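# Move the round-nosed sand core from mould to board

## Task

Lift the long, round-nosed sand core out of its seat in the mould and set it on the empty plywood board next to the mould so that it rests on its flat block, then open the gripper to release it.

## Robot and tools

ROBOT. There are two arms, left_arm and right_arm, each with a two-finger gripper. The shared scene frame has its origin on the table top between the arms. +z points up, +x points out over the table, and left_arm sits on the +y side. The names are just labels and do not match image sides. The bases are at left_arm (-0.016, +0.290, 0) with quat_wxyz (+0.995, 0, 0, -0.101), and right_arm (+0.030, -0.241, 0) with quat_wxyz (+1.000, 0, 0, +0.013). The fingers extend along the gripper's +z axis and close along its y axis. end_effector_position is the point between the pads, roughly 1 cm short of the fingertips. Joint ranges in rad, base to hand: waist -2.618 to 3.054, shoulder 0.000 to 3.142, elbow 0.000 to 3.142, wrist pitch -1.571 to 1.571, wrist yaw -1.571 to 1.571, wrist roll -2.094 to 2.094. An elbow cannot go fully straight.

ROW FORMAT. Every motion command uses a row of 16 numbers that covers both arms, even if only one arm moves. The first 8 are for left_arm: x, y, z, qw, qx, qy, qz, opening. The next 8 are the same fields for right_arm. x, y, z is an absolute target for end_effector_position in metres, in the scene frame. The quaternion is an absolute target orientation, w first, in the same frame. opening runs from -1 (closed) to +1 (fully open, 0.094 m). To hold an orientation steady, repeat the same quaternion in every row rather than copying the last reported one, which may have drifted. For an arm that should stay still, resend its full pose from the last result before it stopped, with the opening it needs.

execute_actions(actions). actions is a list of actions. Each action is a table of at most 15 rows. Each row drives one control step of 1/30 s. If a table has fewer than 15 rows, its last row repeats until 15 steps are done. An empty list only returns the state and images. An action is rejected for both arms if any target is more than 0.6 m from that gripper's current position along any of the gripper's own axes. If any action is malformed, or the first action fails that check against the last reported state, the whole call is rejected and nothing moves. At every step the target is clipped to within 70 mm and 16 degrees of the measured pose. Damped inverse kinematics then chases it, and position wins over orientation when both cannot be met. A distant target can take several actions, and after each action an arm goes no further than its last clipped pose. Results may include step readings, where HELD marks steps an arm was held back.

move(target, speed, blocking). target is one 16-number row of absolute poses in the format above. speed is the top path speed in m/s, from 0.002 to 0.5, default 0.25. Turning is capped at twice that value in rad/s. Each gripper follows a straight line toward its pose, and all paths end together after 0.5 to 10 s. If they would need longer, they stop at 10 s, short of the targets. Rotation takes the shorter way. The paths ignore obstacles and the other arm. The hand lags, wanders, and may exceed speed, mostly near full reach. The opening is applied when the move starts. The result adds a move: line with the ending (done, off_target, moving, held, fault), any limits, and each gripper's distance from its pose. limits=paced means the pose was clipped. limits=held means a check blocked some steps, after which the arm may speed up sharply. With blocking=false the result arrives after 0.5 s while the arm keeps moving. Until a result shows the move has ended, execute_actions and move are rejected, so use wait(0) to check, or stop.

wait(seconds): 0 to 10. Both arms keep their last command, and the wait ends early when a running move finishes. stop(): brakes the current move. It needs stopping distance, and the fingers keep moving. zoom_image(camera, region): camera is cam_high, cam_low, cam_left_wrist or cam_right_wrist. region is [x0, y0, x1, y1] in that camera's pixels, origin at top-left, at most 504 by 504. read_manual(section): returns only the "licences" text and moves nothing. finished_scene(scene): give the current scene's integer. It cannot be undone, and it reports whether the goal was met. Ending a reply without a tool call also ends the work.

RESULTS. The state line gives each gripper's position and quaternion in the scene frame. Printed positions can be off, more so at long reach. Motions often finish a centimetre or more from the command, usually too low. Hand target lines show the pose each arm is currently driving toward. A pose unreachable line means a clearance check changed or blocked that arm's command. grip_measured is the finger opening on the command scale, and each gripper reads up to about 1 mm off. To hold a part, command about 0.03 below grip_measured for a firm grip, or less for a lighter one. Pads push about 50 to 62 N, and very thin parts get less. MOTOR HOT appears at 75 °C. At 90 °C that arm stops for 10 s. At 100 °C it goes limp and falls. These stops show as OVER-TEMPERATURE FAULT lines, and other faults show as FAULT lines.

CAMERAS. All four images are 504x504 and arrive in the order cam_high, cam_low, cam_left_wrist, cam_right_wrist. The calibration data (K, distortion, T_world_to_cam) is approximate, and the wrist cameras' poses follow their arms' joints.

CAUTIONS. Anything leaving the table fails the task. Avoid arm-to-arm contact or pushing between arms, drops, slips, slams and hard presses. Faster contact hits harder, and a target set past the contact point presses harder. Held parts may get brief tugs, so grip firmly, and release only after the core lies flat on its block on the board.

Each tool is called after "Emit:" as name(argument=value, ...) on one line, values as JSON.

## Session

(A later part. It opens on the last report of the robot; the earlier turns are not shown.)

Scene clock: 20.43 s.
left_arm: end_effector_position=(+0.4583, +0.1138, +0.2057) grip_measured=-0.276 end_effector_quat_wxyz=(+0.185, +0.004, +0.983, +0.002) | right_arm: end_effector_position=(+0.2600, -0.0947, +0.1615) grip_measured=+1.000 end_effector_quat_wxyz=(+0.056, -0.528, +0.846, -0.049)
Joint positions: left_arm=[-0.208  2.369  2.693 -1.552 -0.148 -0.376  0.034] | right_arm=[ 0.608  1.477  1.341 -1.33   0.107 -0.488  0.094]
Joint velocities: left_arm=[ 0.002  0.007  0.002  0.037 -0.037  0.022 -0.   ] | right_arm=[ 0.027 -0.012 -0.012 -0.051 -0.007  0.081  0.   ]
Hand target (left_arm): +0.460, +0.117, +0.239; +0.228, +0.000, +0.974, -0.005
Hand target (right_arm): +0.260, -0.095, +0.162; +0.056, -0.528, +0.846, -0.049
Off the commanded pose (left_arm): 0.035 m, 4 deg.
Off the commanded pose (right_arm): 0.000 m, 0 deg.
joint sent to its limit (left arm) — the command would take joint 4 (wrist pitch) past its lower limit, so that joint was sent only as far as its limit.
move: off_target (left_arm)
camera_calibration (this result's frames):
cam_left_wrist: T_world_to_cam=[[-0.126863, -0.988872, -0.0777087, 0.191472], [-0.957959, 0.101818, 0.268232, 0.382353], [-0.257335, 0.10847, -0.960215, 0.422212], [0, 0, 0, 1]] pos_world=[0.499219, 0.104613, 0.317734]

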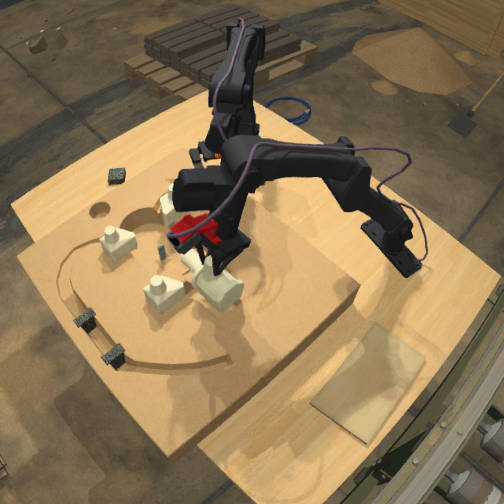

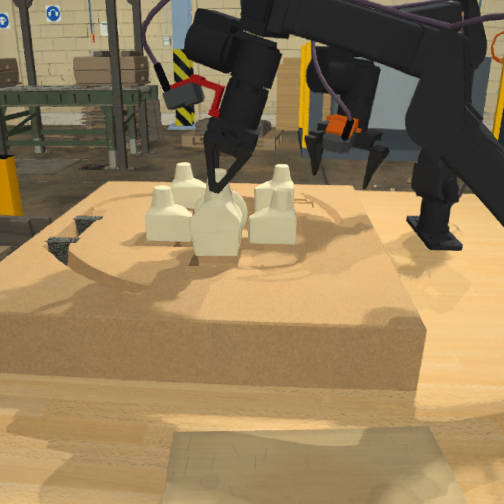

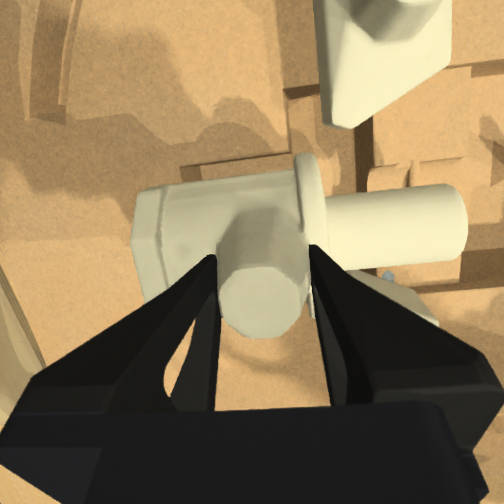

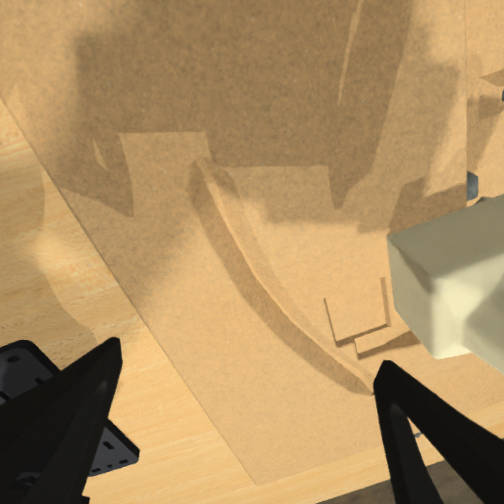

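Emit:
move(target=[0.44,0.22,0.25,0.216,0,0.976,0,-0.32,0.26,-0.0947,0.1615,0.056,-0.528,0.846,-0.049,1], speed=0.08)

Emit:
move(target=[0.32,0.49,0.24,0.187,-0.488,0.845,0.108,-0.32,0.26,-0.0947,0.1615,0.056,-0.528,0.846,-0.049,1], speed=0.15)

Emit:
move(target=[0.32,0.49,0.14,0.187,-0.488,0.845,0.108,-0.32,0.26,-0.0947,0.1615,0.056,-0.528,0.846,-0.049,1], speed=0.07)

Scene clock: 22.87 s.
left_arm: end_effector_position=(+0.4291, +0.2222, +0.2138) grip_measured=-0.276 end_effector_quat_wxyz=(+0.152, -0.003, +0.988, +0.015) | right_arm: end_effector_position=(+0.2600, -0.0947, +0.1615) grip_measured=+1.000 end_effector_quat_wxyz=(+0.056, -0.528, +0.846, -0.049)
Joint positions: left_arm=[ 0.014  2.071  2.241 -1.446 -0.087 -0.181  0.034] | right_arm=[ 0.608  1.477  1.341 -1.33   0.107 -0.488  0.094]
Joint velocities: left_arm=[-0.022  0.002 -0.007 -0.022 -0.007  0.037 -0.   ] | right_arm=[-0.007 -0.012 -0.002  0.066 -0.007 -0.022  0.   ]
Hand target (left_arm): +0.437, +0.221, +0.250; +0.216, +0.000, +0.976, +0.005
Hand target (right_arm): +0.260, -0.095, +0.162; +0.056, -0.528, +0.846, -0.049
Off the commanded pose (left_arm): 0.038 m, 8 deg.
Off the commanded pose (right_arm): 0.000 m, 0 deg.
move: off_target (left_arm)
camera_calibration (this result's frames):
cam_left_wrist: T_world_to_cam=[[-0.114311, -0.989093, -0.0928877, 0.29347], [-0.939414, 0.0772051, 0.333978, 0.324644], [-0.323164, 0.125437, -0.937993, 0.430496], [0, 0, 0, 1]] pos_world=[0.477643, 0.211205, 0.322638]

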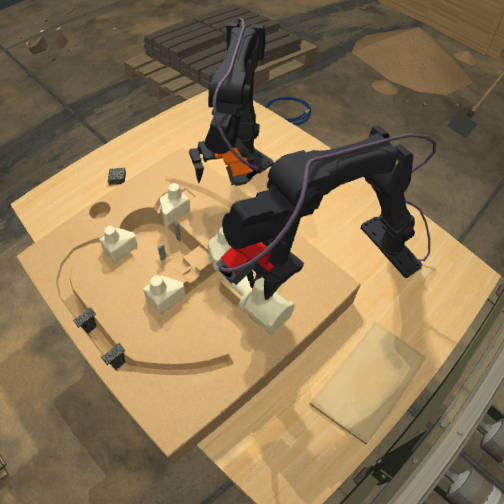

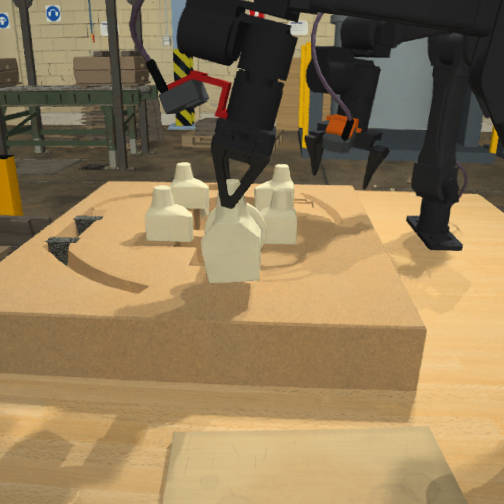

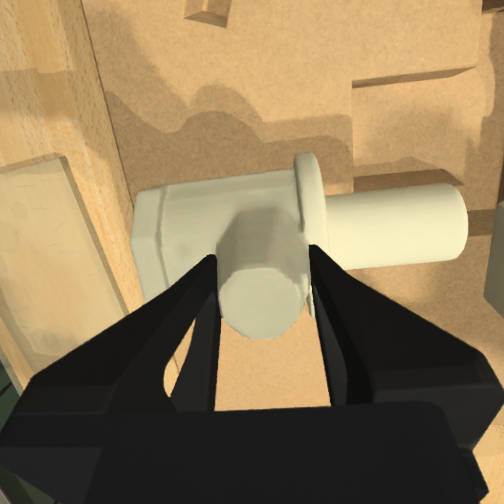

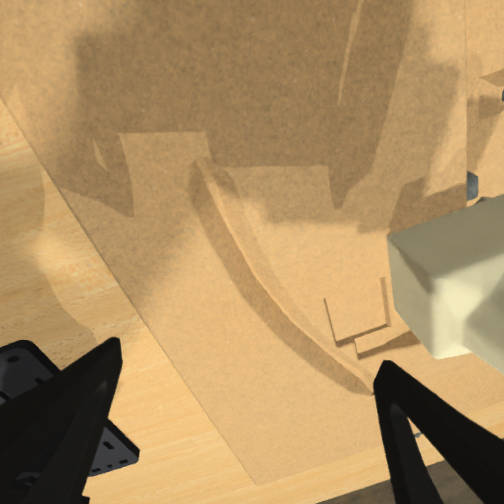

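Scene clock: 26.73 s.
left_arm: end_effector_position=(+0.3080, +0.4773, +0.2057) grip_measured=-0.277 end_effector_quat_wxyz=(+0.119, -0.477, +0.864, +0.103) | right_arm: end_effector_position=(+0.2600, -0.0947, +0.1615) grip_measured=+1.000 end_effector_quat_wxyz=(+0.056, -0.528, +0.846, -0.049)
Joint positions: left_arm=[ 0.616  1.779  1.806 -1.374 -0.227 -0.569  0.034] | right_arm=[ 0.608  1.477  1.341 -1.33   0.107 -0.488  0.094]
Joint velocities: left_arm=[ 0.002 -0.027 -0.017  0.022 -0.007 -0.051 -0.001] | right_arm=[-0.007  0.022  0.007  0.022  0.037 -0.007  0.   ]
Hand target (left_arm): +0.316, +0.490, +0.240; +0.189, -0.488, +0.844, +0.117
Hand target (right_arm): +0.260, -0.095, +0.162; +0.056, -0.528, +0.846, -0.049
Off the commanded pose (left_arm): 0.039 m, 8 deg.
Off the commanded pose (right_arm): 0.000 m, 0 deg.
move: off_target (left_arm)
camera_calibration (this result's frames):
cam_left_wrist: T_world_to_cam=[[0.772954, -0.621218, -0.12896, 0.089778], [-0.556504, -0.761443, 0.332429, 0.476601], [-0.304706, -0.185185, -0.93427, 0.493557], [0, 0, 0, 1]] pos_world=[0.346226, 0.510076, 0.314258]

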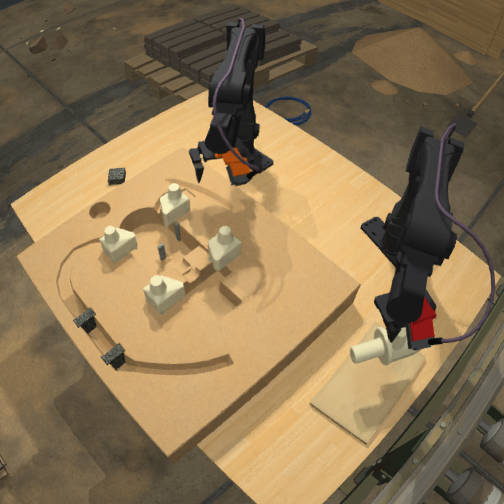

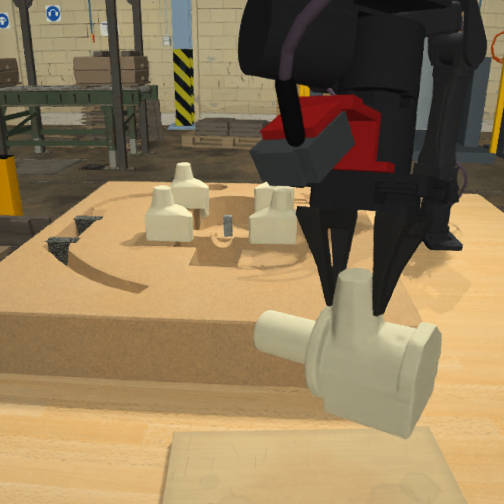

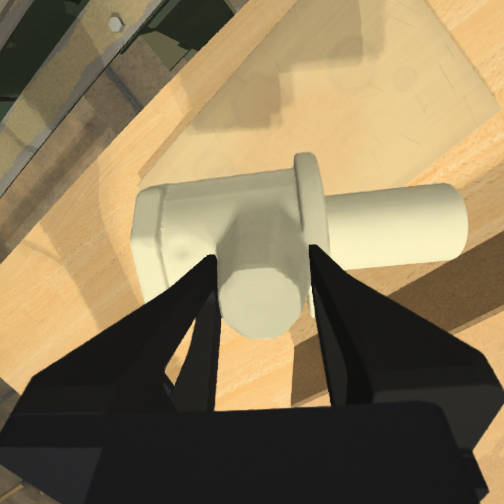

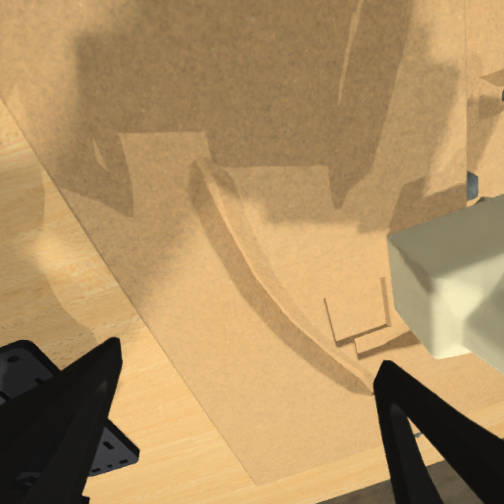

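Scene clock: 28.23 s.
left_arm: end_effector_position=(+0.3068, +0.4740, +0.1165) grip_measured=-0.276 end_effector_quat_wxyz=(+0.123, -0.480, +0.864, +0.095) | right_arm: end_effector_position=(+0.2600, -0.0947, +0.1615) grip_measured=+1.000 end_effector_quat_wxyz=(+0.056, -0.528, +0.846, -0.049)
Joint positions: left_arm=[ 0.616  1.731  1.392 -0.999 -0.211 -0.575  0.034] | right_arm=[ 0.608  1.477  1.341 -1.33   0.107 -0.488  0.094]
Joint velocities: left_arm=[-0.027 -0.002 -0.007  0.037 -0.037  0.022 -0.   ] | right_arm=[-0.012 -0.022  0.012  0.051  0.007  0.022  0.   ]
Hand target (left_arm): +0.319, +0.489, +0.142; +0.186, -0.490, +0.845, +0.108
Hand target (right_arm): +0.260, -0.095, +0.162; +0.056, -0.528, +0.846, -0.049
Off the commanded pose (left_arm): 0.031 m, 8 deg.
Off the commanded pose (right_arm): 0.000 m, 0 deg.
move: off_target (left_arm)
camera_calibration (this result's frames):
cam_left_wrist: T_world_to_cam=[[0.776065, -0.621026, -0.109776, 0.0738432], [-0.560372, -0.758907, 0.331728, 0.503105], [-0.289321, -0.195927, -0.936966, 0.409919], [0, 0, 0, 1]] pos_world=[0.343217, 0.507982, 0.225292]

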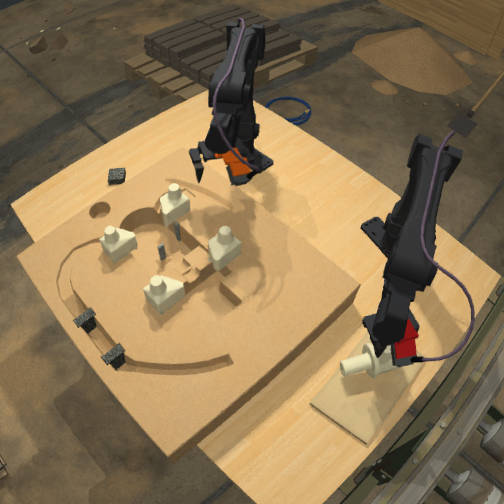

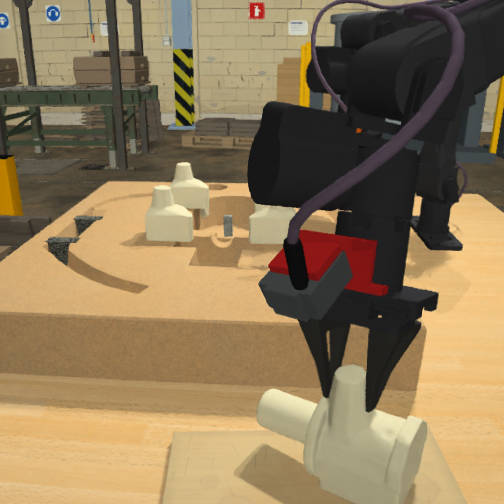

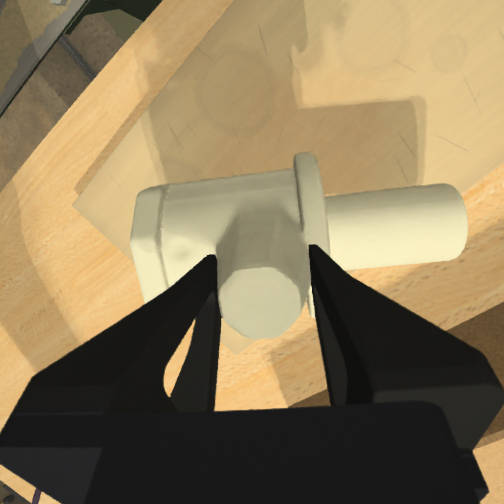

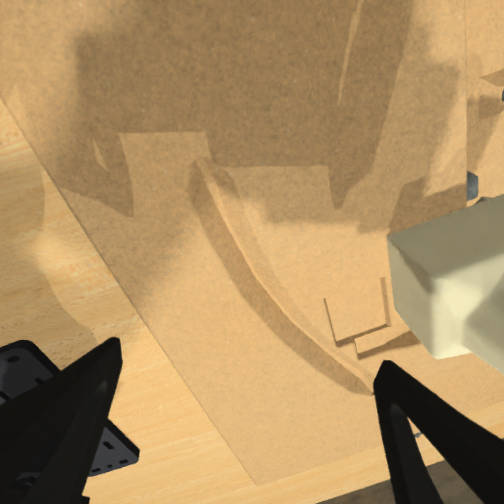

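Shift toward centre, correct tilt, lower slowly.

Emit:
move(target=[0.35,0.505,0.135,0.235,-0.48,0.835,0.115,-0.32,0.26,-0.0947,0.1615,0.056,-0.528,0.846,-0.049,1], speed=0.04)

Emit:
move(target=[0.35,0.505,0.115,0.235,-0.48,0.835,0.115,-0.32,0.26,-0.0947,0.1615,0.056,-0.528,0.846,-0.049,1], speed=0.02)

Scene clock: 31.77 s.
left_arm: end_effector_position=(+0.3323, +0.4880, +0.1165) grip_measured=-0.276 end_effector_quat_wxyz=(+0.177, -0.482, +0.853, +0.097) | right_arm: end_effector_position=(+0.2600, -0.0947, +0.1615) grip_measured=+1.000 end_effector_quat_wxyz=(+0.056, -0.528, +0.846, -0.049)
Joint positions: left_arm=[ 0.616  1.748  1.379 -0.86  -0.225 -0.575  0.034] | right_arm=[ 0.608  1.477  1.341 -1.33   0.107 -0.488  0.094]
Joint velocities: left_arm=[ 0.002 -0.027  0.012  0.081  0.037 -0.066  0.   ] | right_arm=[-0.007 -0.002 -0.007 -0.007 -0.051 -0.007  0.   ]
Hand target (left_arm): +0.347, +0.504, +0.138; +0.234, -0.483, +0.836, +0.115
Hand target (right_arm): +0.260, -0.095, +0.162; +0.056, -0.528, +0.846, -0.049
Off the commanded pose (left_arm): 0.031 m, 7 deg.
Off the commanded pose (right_arm): 0.000 m, 0 deg.
move: off_target (left_arm)
camera_calibration (this result's frames):
cam_left_wrist: T_world_to_cam=[[0.787156, -0.61267, -0.0708626, 0.0504163], [-0.583988, -0.777352, 0.233839, 0.556303], [-0.198351, -0.142685, -0.96969, 0.367642], [0, 0, 0, 1]] pos_world=[0.358111, 0.515789, 0.229986]

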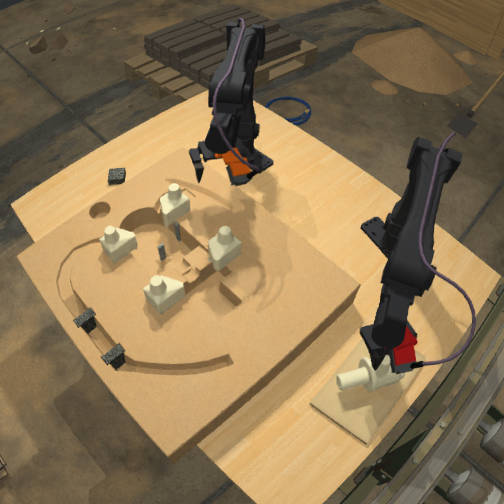

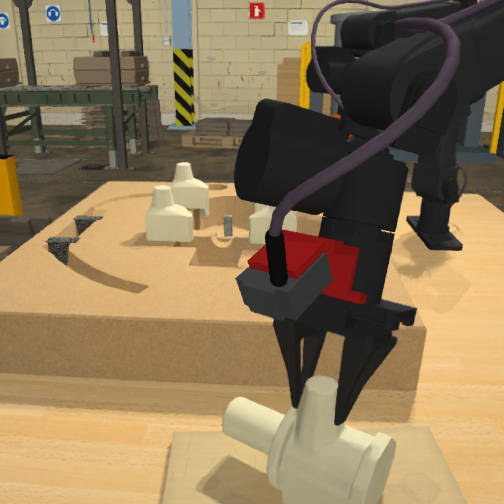

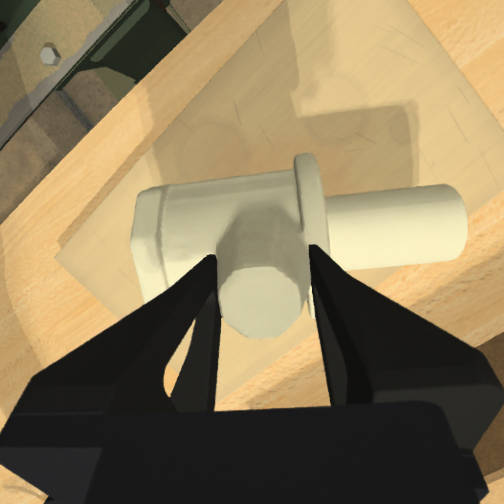

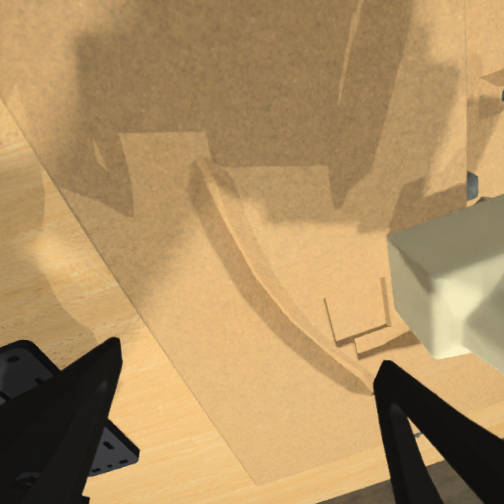

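Scene clock: 35.20 s.
left_arm: end_effector_position=(+0.3349, +0.4917, +0.1143) grip_measured=-0.276 end_effector_quat_wxyz=(+0.194, -0.482, +0.848, +0.103) | right_arm: end_effector_position=(+0.2600, -0.0947, +0.1615) grip_measured=+1.000 end_effector_quat_wxyz=(+0.056, -0.528, +0.846, -0.049)
Joint positions: left_arm=[ 0.616  1.737  1.344 -0.802 -0.241 -0.575  0.034] | right_arm=[ 0.608  1.477  1.341 -1.33   0.107 -0.488  0.094]
Joint velocities: left_arm=[ 0.012 -0.002  0.007  0.037 -0.022 -0.022 -0.   ] | right_arm=[-0.012 -0.007  0.002  0.022 -0.051  0.007  0.   ]
Hand target (left_arm): +0.349, +0.504, +0.117; +0.233, -0.482, +0.837, +0.115
Hand target (right_arm): +0.260, -0.095, +0.162; +0.056, -0.528, +0.846, -0.049
Off the commanded pose (left_arm): 0.020 m, 5 deg.
Off the commanded pose (right_arm): 0.000 m, 0 deg.
move: off_target (left_arm)
camera_calibration (this result's frames):
cam_left_wrist: T_world_to_cam=[[0.791687, -0.607202, -0.0673651, 0.0458936], [-0.585794, -0.78579, 0.198442, 0.569974], [-0.173429, -0.117642, -0.977795, 0.34685], [0, 0, 0, 1]] pos_world=[0.357708, 0.516551, 0.229132]

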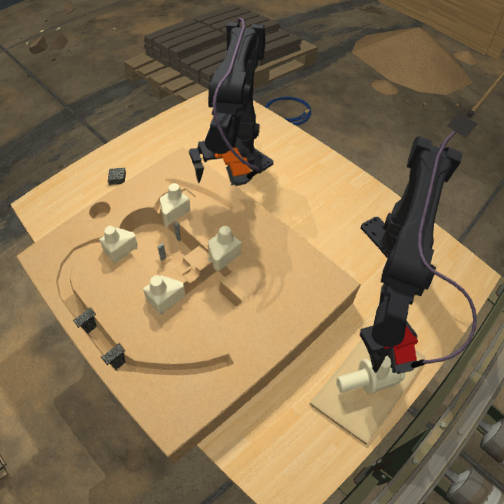

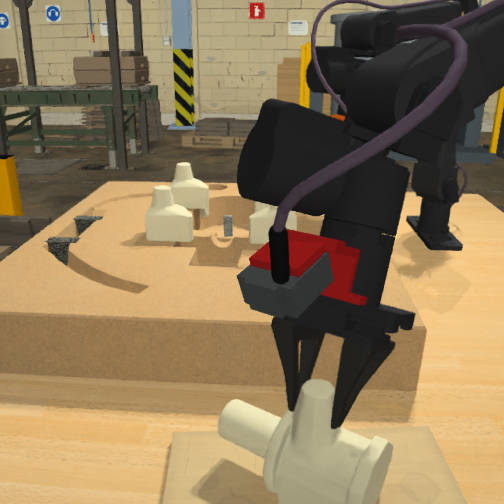

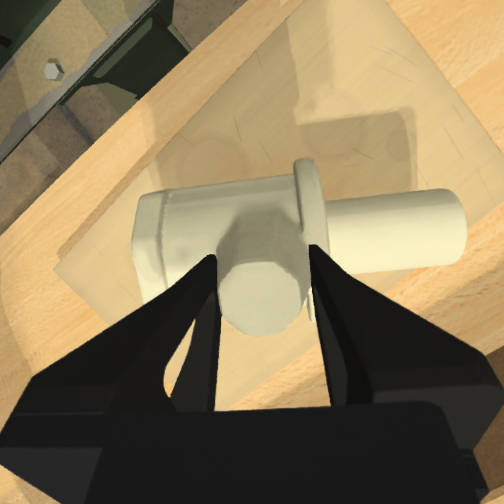

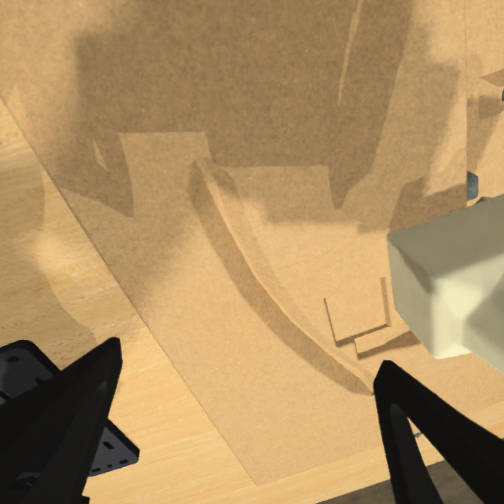

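Resting on the board.

Emit:
execute_actions(actions=[[[0.337,0.493,0.125,0.2,-0.482,0.846,0.105,0.1,0.26,-0.0947,0.1615,0.056,-0.528,0.846,-0.049,1]],[[0.33,0.485,0.16,0.2,-0.482,0.846,0.105,0.1,0.26,-0.0947,0.1615,0.056,-0.528,0.846,-0.049,1]],[[0.32,0.475,0.19,0.2,-0.482,0.846,0.105,0.1,0.26,-0.0947,0.1615,0.056,-0.528,0.846,-0.049,1]]])

Emit:
finished_scene(scene=1)

Scene clock: 37.10 s.
left_arm: end_effector_position=(+0.3197, +0.4741, +0.1765) grip_measured=+0.098 end_effector_quat_wxyz=(+0.188, -0.478, +0.852, +0.100) | right_arm: end_effector_position=(+0.2600, -0.0947, +0.1615) grip_measured=+1.000 end_effector_quat_wxyz=(+0.056, -0.528, +0.846, -0.049)
Joint positions: left_arm=[ 0.589  1.661  1.512 -1.064 -0.241 -0.592  0.052] | right_arm=[ 0.608  1.477  1.341 -1.33   0.107 -0.488  0.094]
Joint velocities: left_arm=[ 0.002 -0.007 -0.007 -0.139 -0.007 -0.022 -0.   ] | right_arm=[ 0.022 -0.007 -0.007  0.007  0.007  0.007  0.   ]
Hand target (left_arm): +0.319, +0.474, +0.190; +0.200, -0.482, +0.846, +0.104
Hand target (right_arm): +0.260, -0.095, +0.162; +0.056, -0.528, +0.846, -0.049
Off the commanded pose (left_arm): 0.014 m, 2 deg.
Off the commanded pose (right_arm): 0.000 m, 0 deg.
Step readings (end_effector_position; steps 1 to 15: 1st action; 16 to 30: 2nd action; 31 to 45: 3rd action):
0: left_arm (+0.3352, +0.4920, +0.1143) | right_arm (+0.2600, -0.0947, +0.1615)
1: left_arm (+0.3349, +0.4919, +0.1148) | right_arm (+0.2600, -0.0947, +0.1615)
2: left_arm (+0.3353, +0.4921, +0.1154) | right_arm (+0.2600, -0.0947, +0.1615)
4: left_arm (+0.3345, +0.4917, +0.1151) | right_arm (+0.2600, -0.0947, +0.1615)
8: left_arm (+0.3341, +0.4915, +0.1149) | right_arm (+0.2600, -0.0947, +0.1615)
15: left_arm (+0.3341, +0.4915, +0.1149) | right_arm (+0.2600, -0.0947, +0.1615)
16: left_arm (+0.3334, +0.4907, +0.1173) | right_arm (+0.2600, -0.0947, +0.1615)
17: left_arm (+0.3316, +0.4894, +0.1202) | right_arm (+0.2600, -0.0947, +0.1615)
19: left_arm (+0.3317, +0.4881, +0.1315) | right_arm (+0.2600, -0.0947, +0.1615)
23: left_arm (+0.3333, +0.4875, +0.1480) | right_arm (+0.2600, -0.0947, +0.1615)
30: left_arm (+0.3281, +0.4853, +0.1466) | right_arm (+0.2600, -0.0947, +0.1615)
31: left_arm (+0.3265, +0.4841, +0.1483) | right_arm (+0.2600, -0.0947, +0.1615)
32: left_arm (+0.3245, +0.4821, +0.1508) | right_arm (+0.2600, -0.0947, +0.1615)
34: left_arm (+0.3232, +0.4787, +0.1606) | right_arm (+0.2600, -0.0947, +0.1615)
38: left_arm (+0.3238, +0.4759, +0.1768) | right_arm (+0.2600, -0.0947, +0.1615)
45: end_effector_position above
camera_calibration (this result's frames):
cam_left_wrist: T_world_to_cam=[[0.784371, -0.616433, -0.0690848, 0.0584527], [-0.591984, -0.77718, 0.213415, 0.530111], [-0.185247, -0.126499, -0.974516, 0.410317], [0, 0, 0, 1]] pos_world=[0.343979, 0.499928, 0.290765]

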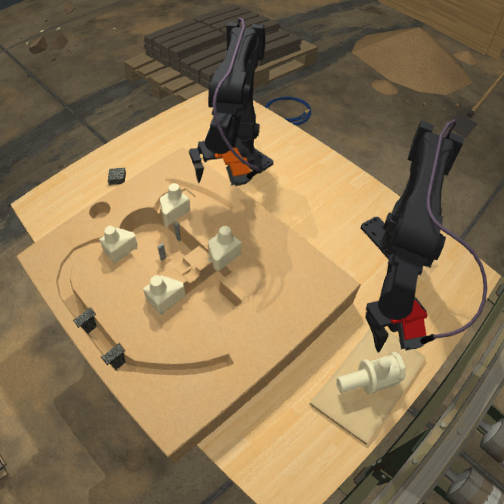

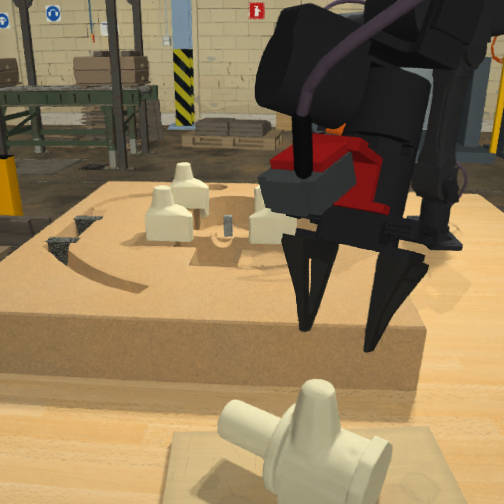

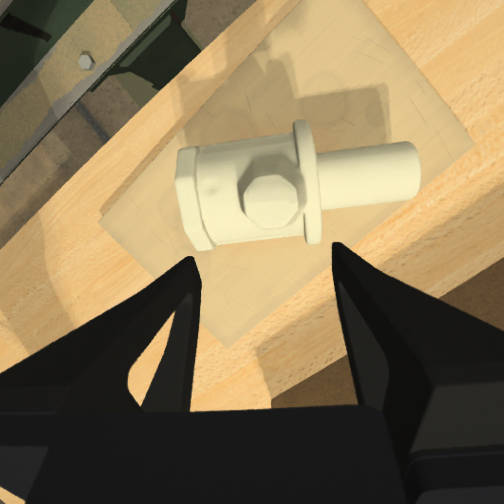

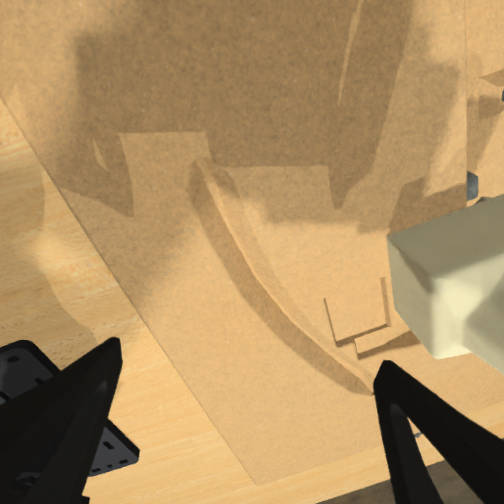

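The scene is finished: the task was done.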